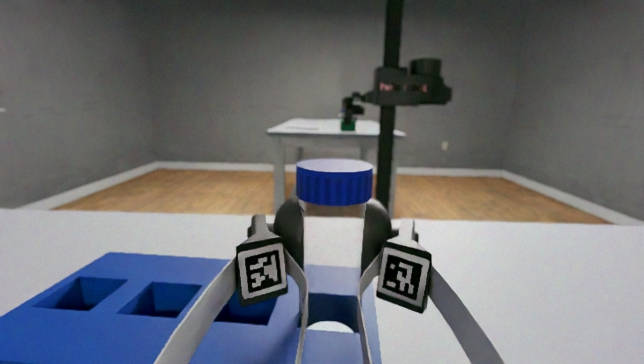

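Call:
execute_actions --actions '[{"r1":{"joints":{"gripper_m":0.075}},"r2":{"joints":{"gripper_m":0.075}}}]' --cameras '[]'

Call:
execute_actions --actions '[{"r1":{"joints":{"arm_m":0.44}},"r2":{"joints":{"arm_m":0.41}}}]' --cameras '["r1_wrist_camera","r2_wrist_camera"]'

Call:
execute_actions --actions '[{"r1":{"base":{"rotate_rad":3.045},"joints":{"arm_m":0.42,"lift_m":0.737}},"r2":{"joints":{"arm_m":0.0}}}]' --cameras '["r1_wrist_camera"]'

Call:
execute_actions --actions '[{"r1":{"joints":{"arm_m":0.51}}}]' --cameras '["r1_wrist_camera"]'

Scene clock: 455.53 s.
r1.base_odometry: x=+1.248 y=+0.498 heading=+0.238 (m, m, rad; r1's odometry frame)
r1.turned_by_wheels: +0.000 (rad since the last result)
r1.turned_by_imu: -0.001 (rad since the last result)
r1.base_tilt: forward=-0.2 right=-1.7 (deg)
r1.lidar_m: 2.42 1.19 0.88 0.85 0.88 1.22 2.34 2.44 0.85 1.26 0.87 2.50
r1.head_depth_mm: 2858 3201 3345 2247 1769 1447 1237 / 2862 3136 2984 973 1076 - 1176 / 2894 3058 1381 - 1749 1423 1204 / 2872 3078 1422 972 1764 1425 1202 / 2859 3056 1368 993 1749 1410 1201 / 2865 3130 1363 989 1679 1382 1197 / 2880 3124 3228 982 1141 1345 1192
r1.base_status: not commanded
r1.joint_positions: lift_m=+0.742 arm_m=+0.505 wrist_yaw_rad=+0.000 wrist_pitch_rad=-0.020 wrist_roll_rad=+0.012 gripper_m=+0.075 head_pan_rad=-1.563 head_tilt_rad=-0.556
r1.joint_status: all done
r1.motor_effort: left_wheel=+2(3) right_wheel=-2(2) lift_m=+27(28) arm_m=+3(3) wrist_yaw_rad=-1(0) wrist_pitch_rad=+9(10) wrist_roll_rad=+0(0) gripper_m=+0(90) head_pan_rad=-3(3) head_tilt_rad=+3(2) (%)
r1.hand_pose: x=-0.0213 y=-0.9054 z=+0.8518 quat_wxyz=(+0.703, +0.007, -0.711, -0.007) (m; r1's base frame)
r1.wrist_depth_mm: - - - - - - - / - - - - - - - / - - - - - - - / - 601 629 154 699 - - / 361 376 395 239 455 436 - / 246 257 263 164 225 308 315 / 211 215 209 164 169 234 242
r2.base_odometry: x=-0.494 y=-1.117 heading=-1.798 (m, m, rad; r2's odometry frame)
r2.turned_by_wheels: +0.000 (rad since the last result)
r2.turned_by_imu: +0.001 (rad since the last result)
r2.base_tilt: forward=-0.2 right=-2.3 (deg)
r2.lidar_m: 2.31 2.40 0.88 0.88 3.48 2.53 2.44 1.14 0.84 0.80 0.84 1.15
r2.head_depth_mm: - - 3031 910 1110 1290 - / - - 3016 945 - 1330 1204 / - 2451 2682 - 788 1308 1230 / - 3801 3163 845 791 1291 1220 / - 3295 2665 910 791 1294 1227 / - - 3055 910 793 1283 1231 / - - 3019 916 789 1289 1222
r2.base_status: not commanded
r2.joint_positions: lift_m=+0.737 arm_m=+0.475 wrist_yaw_rad=-0.002 wrist_pitch_rad=-0.021 wrist_roll_rad=-0.002 gripper_m=+0.075 head_pan_rad=-1.577 head_tilt_rad=-0.606
r2.joint_status: all done
r2.motor_effort: left_wheel=-2(2) right_wheel=+4(5) lift_m=+13(12) arm_m=+2(3) wrist_yaw_rad=+2(2) wrist_pitch_rad=+6(6) wrist_roll_rad=+1(1) gripper_m=+0(96) head_pan_rad=+4(3) head_tilt_rad=+3(2) (%)
r2.hand_pose: x=-0.0219 y=-0.8754 z=+0.8460 quat_wxyz=(+0.708, +0.007, -0.706, -0.008) (m; r2's base frame)
r2.wrist_depth_mm: - - - - - - - / - - - - 858 - - / - - - - - - - / - - - 157 - - - / 378 384 422 369 416 408 417 / 195 191 184 186 270 301 293 / 141 142 143 144 222 223 225
pictures: none
No camera images: the call's "cameras" was empty. Leave "cameras" out to get every camera's image.

Scene clock: 457.17 s.
r1.base_odometry: x=+1.248 y=+0.498 heading=+0.238 (m, m, rad; r1's odometry frame)
r1.turned_by_wheels: +0.000 (rad since the last result)
r1.turned_by_imu: +0.000 (rad since the last result)
r1.base_tilt: forward=-0.1 right=-1.6 (deg)
r1.lidar_m: 2.42 1.18 0.88 0.85 0.89 1.22 2.34 2.43 0.84 1.26 0.87 2.50
r1.head_depth_mm: 2861 3170 3351 2203 1774 1433 1240 / 2882 3157 2951 978 1053 - 1179 / 2863 3069 1384 1050 1710 1422 1203 / 2864 3071 1379 - 1761 1420 1199 / 2842 3086 1364 990 1750 1414 1197 / 2849 3114 1357 990 1683 1387 1196 / 2840 3169 3233 982 1138 1339 1186
r1.base_status: not commanded
r1.joint_positions: lift_m=+0.742 arm_m=+0.440 wrist_yaw_rad=+0.000 wrist_pitch_rad=-0.020 wrist_roll_rad=+0.012 gripper_m=+0.075 head_pan_rad=-1.563 head_tilt_rad=-0.556
r1.joint_status: all done
r1.motor_effort: left_wheel=+3(2) right_wheel=-1(2) lift_m=+27(28) arm_m=-4(3) wrist_yaw_rad=-1(2) wrist_pitch_rad=+9(10) wrist_roll_rad=+0(0) gripper_m=-1(0) head_pan_rad=-3(3) head_tilt_rad=+2(2) (%)
r1.hand_pose: x=-0.0213 y=-0.8410 z=+0.8518 quat_wxyz=(+0.703, +0.007, -0.711, -0.007) (m; r1's base frame)
r1.wrist_depth_mm: - - - - - - - / - - - - - - - / - - - - - - - / - 588 638 588 716 - - / 349 379 387 227 422 439 - / 268 273 264 179 180 309 313 / 216 215 217 184 187 237 241
r2.base_odometry: x=-0.494 y=-1.117 heading=-1.798 (m, m, rad; r2's odometry frame)
r2.turned_by_wheels: +0.000 (rad since the last result)
r2.turned_by_imu: +0.000 (rad since the last result)
r2.base_tilt: forward=+0.1 right=-2.3 (deg)
r2.lidar_m: 2.31 2.40 0.88 0.88 3.50 2.52 2.44 1.14 0.84 0.81 0.84 1.15
r2.head_depth_mm: - - 3068 912 1105 1290 - / - - 3031 925 - 1321 1217 / - 2468 1701 - 1122 1317 1227 / - 3833 3019 - 1112 1308 1231 / - 3285 2682 912 789 1296 1234 / - - 3006 913 790 1289 1225 / - - 3016 909 790 1287 1222
r2.base_status: not commanded
r2.joint_positions: lift_m=+0.737 arm_m=+0.410 wrist_yaw_rad=-0.001 wrist_pitch_rad=-0.021 wrist_roll_rad=-0.002 gripper_m=+0.075 head_pan_rad=-1.577 head_tilt_rad=-0.606
r2.joint_status: all done
r2.motor_effort: left_wheel=-2(2) right_wheel=+4(4) lift_m=+13(12) arm_m=-3(3) wrist_yaw_rad=+1(2) wrist_pitch_rad=+6(6) wrist_roll_rad=+1(1) gripper_m=+0(0) head_pan_rad=+3(4) head_tilt_rad=+3(2) (%)
r2.hand_pose: x=-0.0217 y=-0.8110 z=+0.8460 quat_wxyz=(+0.708, +0.007, -0.706, -0.008) (m; r2's base frame)
r2.wrist_depth_mm: - - - - - - - / - - - - 909 - - / - - - - - - - / - - - - - - - / 379 276 278 259 421 408 418 / 259 194 186 185 271 299 292 / 206 199 193 188 222 223 226
pictures: r1_wrist_camera, r2_wrist_camera
camera_calibration (this result's frames):
r1_wrist_camera: T_world_to_cam=[[-0.99935, -0.0130239, 0.0336064, -0.0626781], [-0.0356099, 0.212878, -0.97643, 1.03683], [0.00556288, -0.976992, -0.213204, -0.47514], [0, 0, 0, 1]] pos_world=[-0.023073, -0.685742, 0.913191]
r2_wrist_camera: T_world_to_cam=[[-0.999546, -0.012835, 0.0272465, -0.0496664], [-0.0294979, 0.234528, -0.971662, 1.03575], [0.0060812, -0.972025, -0.2348, -0.428509], [0, 0, 0, 1]] pos_world=[-0.0164857, -0.66007, 0.907134]
Images, in order (width x height): r1_wrist_camera 644x364, r2_wrist_camera 644x364.

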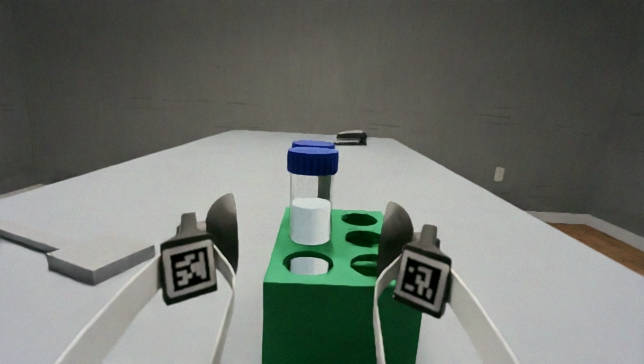

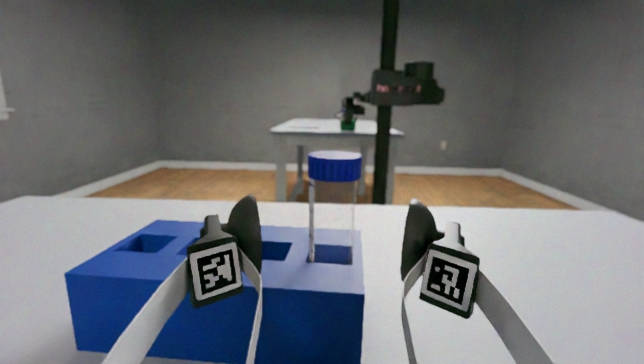

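Scene clock: 463.03 s.
r1.base_odometry: x=+1.248 y=+0.498 heading=-3.000 (m, m, rad; r1's odometry frame)
r1.turned_by_wheels: +3.045 (rad since the last result)
r1.turned_by_imu: +3.048 (rad since the last result)
r1.base_tilt: forward=+0.0 right=-1.6 (deg)
r1.lidar_m: 2.34 2.39 0.85 0.84 1.35 2.57 2.42 1.31 0.90 0.85 0.86 1.12
r1.head_depth_mm: - - 3355 968 1193 1360 1233 / - - 3358 963 1145 - 1181 / - - 3300 999 1184 1352 1202 / - 3194 3069 994 1158 1317 1194 / - 1680 3106 954 1109 1312 1193 / - - 3062 950 1097 1304 1195 / - - 3211 946 1079 1279 1191
r1.base_status: done
r1.joint_positions: lift_m=+0.737 arm_m=+0.420 wrist_yaw_rad=+0.000 wrist_pitch_rad=-0.020 wrist_roll_rad=+0.012 gripper_m=+0.075 head_pan_rad=-1.563 head_tilt_rad=-0.556
r1.joint_status: all done
r1.motor_effort: left_wheel=-2(7) right_wheel=+3(9) lift_m=+26(26) arm_m=-4(7) wrist_yaw_rad=-1(1) wrist_pitch_rad=+9(9) wrist_roll_rad=+0(0) gripper_m=+0(1) head_pan_rad=-3(2) head_tilt_rad=+2(2) (%)
r1.hand_pose: x=-0.0213 y=-0.8210 z=+0.8468 quat_wxyz=(+0.703, +0.007, -0.711, -0.007) (m; r1's base frame)
r1.wrist_depth_mm: - - - - - - - / - - - - - - - / - - - - - - - / - - - - - - - / 356 371 386 281 292 402 450 / 264 267 264 227 225 225 309 / 212 211 217 220 225 231 235
r2.base_odometry: x=-0.494 y=-1.117 heading=-1.798 (m, m, rad; r2's odometry frame)
r2.turned_by_wheels: +0.000 (rad since the last result)
r2.turned_by_imu: +0.001 (rad since the last result)
r2.base_tilt: forward=-0.2 right=-2.3 (deg)
r2.lidar_m: 2.32 2.40 0.88 0.88 3.51 2.53 2.44 1.14 0.84 0.81 0.84 1.15
r2.head_depth_mm: - - 2993 908 1099 1331 1239 / - - 3067 909 1102 1320 1235 / - 3757 2709 915 787 1315 1224 / - 1611 1128 915 791 1288 - / - 2519 2637 909 793 1305 1229 / - - 3031 908 789 1283 1224 / - - 3031 908 788 1277 1221
r2.base_status: not commanded
r2.joint_positions: lift_m=+0.737 arm_m=+0.000 wrist_yaw_rad=+0.000 wrist_pitch_rad=-0.021 wrist_roll_rad=-0.002 gripper_m=+0.075 head_pan_rad=-1.577 head_tilt_rad=-0.606
r2.joint_status: all done
r2.motor_effort: left_wheel=-2(2) right_wheel=+3(5) lift_m=+13(13) arm_m=-3(3) wrist_yaw_rad=+0(1) wrist_pitch_rad=+6(6) wrist_roll_rad=+1(1) gripper_m=+0(0) head_pan_rad=+3(3) head_tilt_rad=+2(3) (%)
r2.hand_pose: x=-0.0215 y=-0.4010 z=+0.8460 quat_wxyz=(+0.708, +0.008, -0.706, -0.008) (m; r2's base frame)
r2.wrist_depth_mm: 567 - - - - - 534 / 562 - - - - - 534 / 562 - - - - - 533 / 564 632 591 583 685 694 558 / 383 389 425 399 422 416 424 / 609 603 609 599 607 354 357 / 634 633 624 616 621 616 616
pictures: r1_wrist_camera
camera_calibration (this result's frames):
r1_wrist_camera: T_world_to_cam=[[-0.99935, -0.0130242, 0.0336072, -0.0622512], [-0.0356107, 0.212878, -0.97643, 1.02771], [0.00556293, -0.976992, -0.213204, -0.456669], [0, 0, 0, 1]] pos_world=[-0.0230729, -0.665749, 0.908213]
Images, in order (width x height): r1_wrist_camera 644x364.

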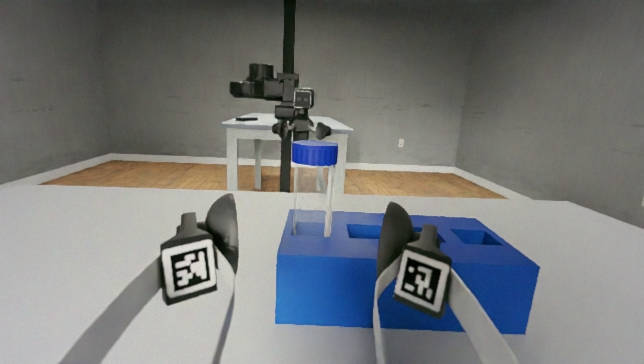

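Scene clock: 464.93 s.
r1.base_odometry: x=+1.248 y=+0.498 heading=-3.000 (m, m, rad; r1's odometry frame)
r1.turned_by_wheels: +0.000 (rad since the last result)
r1.turned_by_imu: +0.000 (rad since the last result)
r1.base_tilt: forward=-0.2 right=-1.6 (deg)
r1.lidar_m: 2.34 2.39 0.85 0.84 1.36 2.57 2.42 1.31 0.90 0.85 0.86 1.13
r1.head_depth_mm: - - 3361 969 1191 1369 1236 / - - 3380 963 1154 - 1183 / - - 3293 - 1159 1353 1201 / - 3118 3094 863 1135 1321 1198 / - 1674 3174 954 1112 1308 1192 / - - 3049 949 1101 1302 1192 / - - 3212 946 1080 1277 1194
r1.base_status: not commanded
r1.joint_positions: lift_m=+0.737 arm_m=+0.510 wrist_yaw_rad=+0.000 wrist_pitch_rad=-0.020 wrist_roll_rad=+0.012 gripper_m=+0.075 head_pan_rad=-1.563 head_tilt_rad=-0.556
r1.joint_status: all done
r1.motor_effort: left_wheel=-2(2) right_wheel=+3(3) lift_m=+26(27) arm_m=+3(3) wrist_yaw_rad=-1(2) wrist_pitch_rad=+9(9) wrist_roll_rad=+0(0) gripper_m=+0(0) head_pan_rad=-3(3) head_tilt_rad=+3(3) (%)
r1.hand_pose: x=-0.0213 y=-0.9104 z=+0.8468 quat_wxyz=(+0.703, +0.007, -0.711, -0.007) (m; r1's base frame)
r1.wrist_depth_mm: - - - - - - - / - - - - - - - / - - - - - - - / - - - 170 - - - / 354 372 382 388 454 424 450 / 264 268 262 195 198 198 313 / 212 211 207 144 146 151 154
r2.base_odometry: x=-0.494 y=-1.117 heading=-1.798 (m, m, rad; r2's odometry frame)
r2.turned_by_wheels: +0.000 (rad since the last result)
r2.turned_by_imu: +0.000 (rad since the last result)
r2.base_tilt: forward=-0.1 right=-2.4 (deg)
r2.lidar_m: 2.31 2.40 0.88 0.88 3.49 2.52 2.43 1.14 0.84 0.81 0.84 1.15
r2.head_depth_mm: - - 3023 912 1107 1329 1233 / - - 3006 914 1097 1324 1233 / - 3808 2705 911 791 1314 1220 / - 1696 1106 906 792 1300 - / - 2515 2698 915 787 1286 1230 / - - 3041 912 789 1289 1227 / - - 3015 908 789 1278 1235
r2.base_status: not commanded
r2.joint_positions: lift_m=+0.737 arm_m=+0.000 wrist_yaw_rad=+0.000 wrist_pitch_rad=-0.021 wrist_roll_rad=-0.002 gripper_m=+0.075 head_pan_rad=-1.577 head_tilt_rad=-0.606
r2.joint_status: not commanded
r2.motor_effort: left_wheel=-1(1) right_wheel=+4(4) lift_m=+13(13) arm_m=-3(3) wrist_yaw_rad=+0(1) wrist_pitch_rad=+6(6) wrist_roll_rad=+1(1) gripper_m=+0(0) head_pan_rad=+3(2) head_tilt_rad=+3(3) (%)
r2.hand_pose: x=-0.0215 y=-0.4010 z=+0.8460 quat_wxyz=(+0.708, +0.008, -0.706, -0.008) (m; r2's base frame)
r2.wrist_depth_mm: 562 - - - - - 544 / 563 - - - - - 536 / 564 - - 817 - - 539 / 562 630 584 587 685 700 554 / 382 388 422 403 422 415 419 / 616 606 607 598 607 354 355 / 629 643 628 631 625 620 622
pictures: r1_wrist_camera
camera_calibration (this result's frames):
r1_wrist_camera: T_world_to_cam=[[-0.99935, -0.0130256, 0.0336072, -0.0634166], [-0.035611, 0.212878, -0.97643, 1.04674], [0.00556431, -0.976992, -0.213204, -0.544021], [0, 0, 0, 1]] pos_world=[-0.0230728, -0.755159, 0.908213]
Images, in order (width x height): r1_wrist_camera 644x364.

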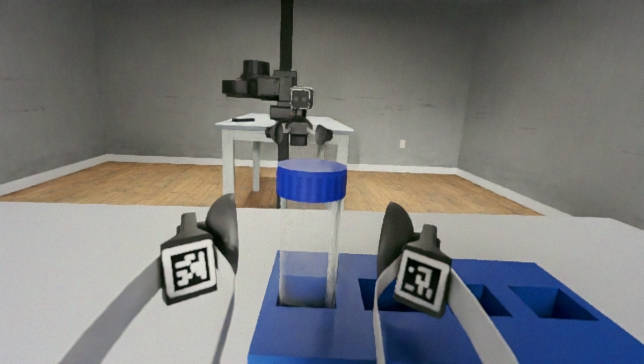

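Call:
execute_actions --actions '[{"r1":{"joints":{"arm_m":0.515,"lift_m":0.735,"gripper_m":-0.02}}}]' --cameras '[]'

Call:
execute_actions --actions '[{"r1":{"joints":{"lift_m":0.805}}}]' --cameras '["r1_wrist_camera"]'

Scene clock: 472.67 s.
r1.base_odometry: x=+1.248 y=+0.498 heading=-3.000 (m, m, rad; r1's odometry frame)
r1.turned_by_wheels: +0.000 (rad since the last result)
r1.turned_by_imu: -0.001 (rad since the last result)
r1.base_tilt: forward=-0.1 right=-1.7 (deg)
r1.lidar_m: 2.33 2.39 0.85 0.84 1.36 2.56 2.42 1.31 0.90 0.85 0.86 1.13
r1.head_depth_mm: - - 3331 969 1190 1369 1240 / - - 3355 965 1150 - 1178 / - - 3309 972 1149 1352 1194 / - 3154 3072 846 1130 1321 1197 / - 1666 3071 951 1114 1316 1198 / - - 3086 948 1098 1314 1195 / - - 3206 943 1078 1283 1188
r1.base_status: not commanded
r1.joint_positions: lift_m=+0.735 arm_m=+0.515 wrist_yaw_rad=+0.000 wrist_pitch_rad=-0.020 wrist_roll_rad=+0.012 gripper_m=-0.019 head_pan_rad=-1.563 head_tilt_rad=-0.556
r1.joint_status: all done
r1.motor_effort: left_wheel=-2(2) right_wheel=+3(3) lift_m=+26(27) arm_m=+3(3) wrist_yaw_rad=-1(1) wrist_pitch_rad=+10(9) wrist_roll_rad=+0(0) gripper_m=-22(99) head_pan_rad=-3(2) head_tilt_rad=+2(2) (%)
r1.hand_pose: x=-0.0213 y=-0.9154 z=+0.8448 quat_wxyz=(+0.703, +0.007, -0.711, -0.007) (m; r1's base frame)
r1.wrist_depth_mm: - - - - - - - / - - - - - - - / - - - - - - - / - - - 155 - - - / 348 363 401 389 418 425 439 / 260 265 244 190 194 193 307 / 206 207 207 140 143 146 151
r2.base_odometry: x=-0.494 y=-1.117 heading=-1.798 (m, m, rad; r2's odometry frame)
r2.turned_by_wheels: +0.000 (rad since the last result)
r2.turned_by_imu: +0.001 (rad since the last result)
r2.base_tilt: forward=-0.1 right=-2.3 (deg)
r2.lidar_m: 2.31 2.40 0.88 0.88 3.50 2.54 2.44 1.14 0.84 0.81 0.84 1.15
r2.head_depth_mm: - - 2986 912 1102 1323 1243 / - - 3021 908 1102 1321 1234 / - 3870 2733 910 794 1315 1222 / - 1770 1099 910 789 1299 - / - 2547 2661 910 789 1290 1218 / - - 3023 911 790 1289 1223 / - - 3018 912 790 1276 1232
r2.base_status: not commanded
r2.joint_positions: lift_m=+0.737 arm_m=+0.000 wrist_yaw_rad=+0.000 wrist_pitch_rad=-0.021 wrist_roll_rad=-0.002 gripper_m=+0.075 head_pan_rad=-1.577 head_tilt_rad=-0.606
r2.joint_status: not commanded
r2.motor_effort: left_wheel=-2(2) right_wheel=+3(4) lift_m=+13(13) arm_m=-3(3) wrist_yaw_rad=+1(1) wrist_pitch_rad=+6(6) wrist_roll_rad=+1(1) gripper_m=+0(0) head_pan_rad=+3(4) head_tilt_rad=+1(3) (%)
r2.hand_pose: x=-0.0215 y=-0.4010 z=+0.8460 quat_wxyz=(+0.708, +0.008, -0.706, -0.008) (m; r2's base frame)
r2.wrist_depth_mm: 559 - - - - - 538 / 563 - - - - - 534 / 565 - - - - - 540 / 554 634 583 585 680 692 562 / 381 389 430 402 426 412 418 / 614 603 607 599 607 355 353 / 639 637 627 621 611 620 621
pictures: none
No camera images: the call's "cameras" was empty. Leave "cameras" out to get every camera's image.

Scene clock: 474.13 s.
r1.base_odometry: x=+1.248 y=+0.498 heading=-3.000 (m, m, rad; r1's odometry frame)
r1.turned_by_wheels: +0.000 (rad since the last result)
r1.turned_by_imu: +0.000 (rad since the last result)
r1.base_tilt: forward=+0.1 right=-1.5 (deg)
r1.lidar_m: 2.34 2.39 0.85 0.84 1.36 2.56 2.42 1.30 0.90 0.85 0.86 1.12
r1.head_depth_mm: - - 3302 970 1181 - - / - - 3294 1012 - 1354 1191 / - - 3531 884 1154 1350 1202 / - 3163 3273 915 1133 1320 1203 / - 1664 3068 955 1115 1313 1194 / - - 3051 951 1096 1310 1197 / - - 3247 946 1081 1285 1189
r1.base_status: not commanded
r1.joint_positions: lift_m=+0.805 arm_m=+0.515 wrist_yaw_rad=+0.000 wrist_pitch_rad=-0.020 wrist_roll_rad=+0.012 gripper_m=-0.016 head_pan_rad=-1.563 head_tilt_rad=-0.556
r1.joint_status: all done
r1.motor_effort: left_wheel=-2(3) right_wheel=+3(3) lift_m=+41(45) arm_m=+3(3) wrist_yaw_rad=-1(1) wrist_pitch_rad=+9(9) wrist_roll_rad=+0(0) gripper_m=-21(23) head_pan_rad=-2(3) head_tilt_rad=+3(2) (%)
r1.hand_pose: x=-0.0213 y=-0.9154 z=+0.9143 quat_wxyz=(+0.703, +0.007, -0.711, -0.007) (m; r1's base frame)
r1.wrist_depth_mm: - - - - - - - / - - - - - - - / - - - - - - - / - - - 155 - - - / - - - - - - - / 381 394 367 389 437 444 448 / 302 307 316 187 326 335 342
r2.base_odometry: x=-0.494 y=-1.117 heading=-1.798 (m, m, rad; r2's odometry frame)
r2.turned_by_wheels: +0.000 (rad since the last result)
r2.turned_by_imu: +0.000 (rad since the last result)
r2.base_tilt: forward=-0.1 right=-2.2 (deg)
r2.lidar_m: 2.31 2.40 0.88 0.88 3.47 2.53 2.44 1.14 0.83 0.81 0.84 1.15
r2.head_depth_mm: - - 3011 911 1107 1323 1239 / - - 3053 912 1105 1311 1233 / - 3845 2741 911 789 1313 1226 / 3336 1382 1031 914 787 1300 - / - 2608 2636 913 786 1298 1219 / - - 2988 910 794 1294 1219 / - - 3008 912 789 1277 1222
r2.base_status: not commanded
r2.joint_positions: lift_m=+0.737 arm_m=+0.000 wrist_yaw_rad=+0.000 wrist_pitch_rad=-0.021 wrist_roll_rad=-0.002 gripper_m=+0.075 head_pan_rad=-1.577 head_tilt_rad=-0.606
r2.joint_status: not commanded
r2.motor_effort: left_wheel=-2(2) right_wheel=+4(4) lift_m=+14(13) arm_m=-3(4) wrist_yaw_rad=+1(0) wrist_pitch_rad=+6(6) wrist_roll_rad=+1(1) gripper_m=+0(0) head_pan_rad=+3(3) head_tilt_rad=+3(3) (%)
r2.hand_pose: x=-0.0215 y=-0.4010 z=+0.8460 quat_wxyz=(+0.708, +0.008, -0.706, -0.008) (m; r2's base frame)
r2.wrist_depth_mm: 557 - - - - - 539 / 563 - - - - - 537 / 566 - - - - - 533 / 562 632 596 589 695 694 556 / 383 388 425 401 423 418 422 / 607 614 613 597 604 357 359 / 634 629 629 622 622 620 613
pictures: r1_wrist_camera
camera_calibration (this result's frames):
r1_wrist_camera: T_world_to_cam=[[-0.99935, -0.0130271, 0.0336072, -0.0657493], [-0.0356114, 0.212878, -0.97643, 1.11365], [0.00556575, -0.976992, -0.213204, -0.534532], [0, 0, 0, 1]] pos_world=[-0.0230726, -0.760163, 0.975651]
Images, in order (width x height): r1_wrist_camera 644x364.

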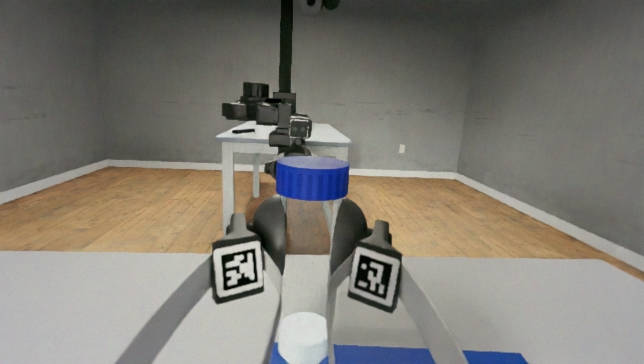

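Call:
execute_actions --actions '[{"r1":{"base":{"rotate_rad":-3.045},"joints":{"arm_m":0.465}}}]' --cameras '["r1_wrist_camera"]'

Call:
execute_actions --actions '[{"r1":{"joints":{"lift_m":0.786}}}]' --cameras '["r1_wrist_camera"]'

Call:
zoom_image --camera "r1_wrist_camera" --region '[220,184,460,364]'

Scene clock: 485.47 s.
r1.base_odometry: x=+1.248 y=+0.498 heading=+0.238 (m, m, rad; r1's odometry frame)
r1.turned_by_wheels: -3.045 (rad since the last result)
r1.turned_by_imu: -3.050 (rad since the last result)
r1.base_tilt: forward=+0.1 right=-1.6 (deg)
r1.lidar_m: 2.42 1.18 0.88 0.85 0.89 1.22 2.34 2.43 0.84 1.26 0.87 2.50
r1.head_depth_mm: 2893 3202 3334 2211 1770 - - / 2888 3205 2969 1007 - 1314 1192 / 2860 3058 1471 916 1750 1425 1203 / 2872 3073 1459 950 1752 1422 1196 / 2890 3040 1364 993 1755 1420 1200 / 2872 3123 1361 986 1688 1379 1189 / 2883 3174 3188 983 1134 1341 1192
r1.base_status: done
r1.joint_positions: lift_m=+0.805 arm_m=+0.465 wrist_yaw_rad=+0.000 wrist_pitch_rad=-0.020 wrist_roll_rad=+0.012 gripper_m=-0.016 head_pan_rad=-1.563 head_tilt_rad=-0.556
r1.joint_status: all done
r1.motor_effort: left_wheel=+2(7) right_wheel=-1(7) lift_m=+41(41) arm_m=-4(3) wrist_yaw_rad=-1(0) wrist_pitch_rad=+9(9) wrist_roll_rad=+0(0) gripper_m=-21(21) head_pan_rad=-3(3) head_tilt_rad=+2(2) (%)
r1.hand_pose: x=-0.0213 y=-0.8660 z=+0.9143 quat_wxyz=(+0.703, +0.007, -0.711, -0.007) (m; r1's base frame)
r1.wrist_depth_mm: - - - - - - - / - - - - - - - / - - - - - - - / - - 872 156 - - - / 518 531 588 244 607 - - / 374 391 365 221 432 438 - / 284 296 309 188 296 330 340
r2.base_odometry: x=-0.494 y=-1.117 heading=-1.798 (m, m, rad; r2's odometry frame)
r2.turned_by_wheels: +0.000 (rad since the last result)
r2.turned_by_imu: +0.001 (rad since the last result)
r2.base_tilt: forward=-0.1 right=-2.3 (deg)
r2.lidar_m: 2.31 2.39 0.88 0.88 3.48 2.53 2.44 1.14 0.84 0.81 0.84 1.15
r2.head_depth_mm: - - 3021 913 1103 1326 1237 / - - 3056 916 1102 1319 1245 / 1989 2454 1697 913 788 1311 1224 / - 3880 3018 911 788 1300 - / - 3281 2674 910 789 1292 1221 / - - 3020 910 784 1290 1228 / - - 3004 907 785 1289 1224
r2.base_status: not commanded
r2.joint_positions: lift_m=+0.737 arm_m=+0.000 wrist_yaw_rad=+0.000 wrist_pitch_rad=-0.021 wrist_roll_rad=-0.002 gripper_m=+0.075 head_pan_rad=-1.577 head_tilt_rad=-0.606
r2.joint_status: not commanded
r2.motor_effort: left_wheel=-2(2) right_wheel=+4(4) lift_m=+13(13) arm_m=-3(3) wrist_yaw_rad=+1(1) wrist_pitch_rad=+6(6) wrist_roll_rad=+1(1) gripper_m=+1(0) head_pan_rad=+4(3) head_tilt_rad=+2(2) (%)
r2.hand_pose: x=-0.0215 y=-0.4010 z=+0.8460 quat_wxyz=(+0.708, +0.008, -0.706, -0.008) (m; r2's base frame)
r2.wrist_depth_mm: 553 - - - - - 537 / 562 - - - - - 539 / 576 - - - - - 534 / 564 627 589 584 682 695 558 / 381 391 424 400 425 413 421 / 618 612 607 600 600 356 353 / 635 632 630 613 629 621 617
pictures: r1_wrist_camera
camera_calibration (this result's frames):
r1_wrist_camera: T_world_to_cam=[[-0.99935, -0.0130271, 0.0336107, -0.0651087], [-0.0356148, 0.212878, -0.976429, 1.10313], [0.00556502, -0.976992, -0.213204, -0.48625], [0, 0, 0, 1]] pos_world=[-0.0230724, -0.710744, 0.975651]
Images, in order (width x height): r1_wrist_camera 644x364.

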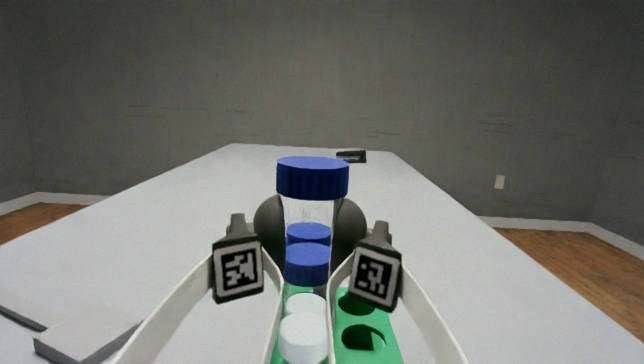

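Scene clock: 486.37 s.
r1.base_odometry: x=+1.248 y=+0.498 heading=+0.238 (m, m, rad; r1's odometry frame)
r1.turned_by_wheels: +0.000 (rad since the last result)
r1.turned_by_imu: +0.000 (rad since the last result)
r1.base_tilt: forward=+0.0 right=-1.6 (deg)
r1.lidar_m: 2.42 1.19 0.87 0.85 0.89 1.22 2.34 2.44 0.84 1.26 0.87 2.50
r1.head_depth_mm: 2879 3189 3338 2214 1764 1494 - / 2901 3159 2935 989 - - 1181 / 2855 3089 1422 - 1739 1429 1196 / 2845 3064 1465 971 1763 1419 1196 / 2874 3058 1366 992 1737 1419 1194 / 2859 3156 1356 987 1691 1382 1196 / 2889 3153 3221 984 1139 1338 1187
r1.base_status: not commanded
r1.joint_positions: lift_m=+0.786 arm_m=+0.465 wrist_yaw_rad=+0.000 wrist_pitch_rad=-0.020 wrist_roll_rad=+0.012 gripper_m=-0.016 head_pan_rad=-1.563 head_tilt_rad=-0.556
r1.joint_status: all done
r1.motor_effort: left_wheel=+2(2) right_wheel=-1(1) lift_m=+27(37) arm_m=-4(4) wrist_yaw_rad=-2(1) wrist_pitch_rad=+9(9) wrist_roll_rad=+0(0) gripper_m=-21(20) head_pan_rad=-3(3) head_tilt_rad=+2(3) (%)
r1.hand_pose: x=-0.0213 y=-0.8660 z=+0.8958 quat_wxyz=(+0.703, +0.007, -0.711, -0.007) (m; r1's base frame)
r1.wrist_depth_mm: - - - - - - - / - - - - - - - / - - - - - - - / - 882 833 155 929 - - / 471 483 532 197 543 619 - / 342 355 330 222 397 391 - / 265 271 284 186 262 302 308
r2.base_odometry: x=-0.494 y=-1.117 heading=-1.798 (m, m, rad; r2's odometry frame)
r2.turned_by_wheels: +0.000 (rad since the last result)
r2.turned_by_imu: +0.000 (rad since the last result)
r2.base_tilt: forward=-0.1 right=-2.3 (deg)
r2.lidar_m: 2.31 2.40 0.88 0.88 3.47 2.54 2.43 1.14 0.84 0.81 0.84 1.15
r2.head_depth_mm: - - 3078 913 1108 1329 1243 / - - 3006 915 1102 1313 1235 / 2088 2488 1697 910 789 1315 1229 / - 3842 3007 910 792 1298 - / - 3321 2654 911 789 1301 1226 / - - 2993 910 790 1291 1225 / - - 3058 910 787 1284 1223
r2.base_status: not commanded
r2.joint_positions: lift_m=+0.737 arm_m=+0.000 wrist_yaw_rad=+0.000 wrist_pitch_rad=-0.021 wrist_roll_rad=-0.002 gripper_m=+0.075 head_pan_rad=-1.577 head_tilt_rad=-0.606
r2.joint_status: not commanded
r2.motor_effort: left_wheel=-2(1) right_wheel=+3(4) lift_m=+13(13) arm_m=-3(3) wrist_yaw_rad=+0(1) wrist_pitch_rad=+6(6) wrist_roll_rad=+1(1) gripper_m=+0(0) head_pan_rad=+3(3) head_tilt_rad=+3(3) (%)
r2.hand_pose: x=-0.0215 y=-0.4010 z=+0.8460 quat_wxyz=(+0.708, +0.008, -0.706, -0.008) (m; r2's base frame)
r2.wrist_depth_mm: 561 - - - - - 542 / 565 - - - - - 533 / 566 - - - - - 544 / 560 628 594 581 670 700 551 / 382 387 425 403 425 413 420 / 617 600 610 609 601 355 354 / 643 638 638 632 620 624 617
pictures: r1_wrist_camera
camera_calibration (this result's frames):
r1_wrist_camera: T_world_to_cam=[[-0.99935, -0.013027, 0.0336106, -0.0644886], [-0.0356147, 0.212878, -0.976429, 1.08512], [0.00556503, -0.976992, -0.213204, -0.490183], [0, 0, 0, 1]] pos_world=[-0.0230725, -0.710744, 0.957206]
Images, in order (width x height): r1_wrist_camera 644x364.

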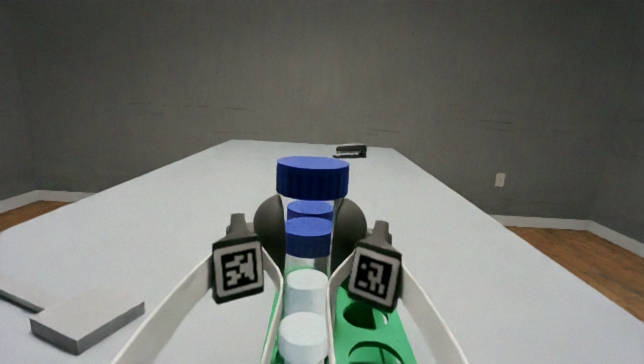

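Region (220, 184, 460, 364) of r1_wrist_camera's 644x364 image, scaled by 2.100; it fills the top 378 rows of this view, and the rest is white.

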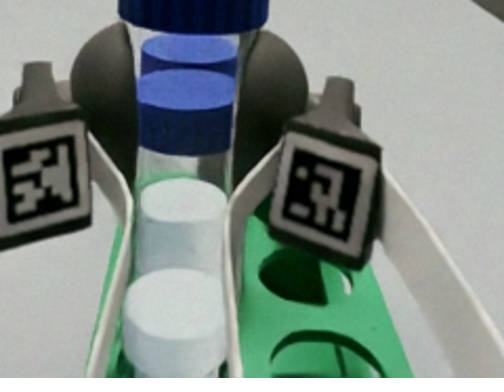

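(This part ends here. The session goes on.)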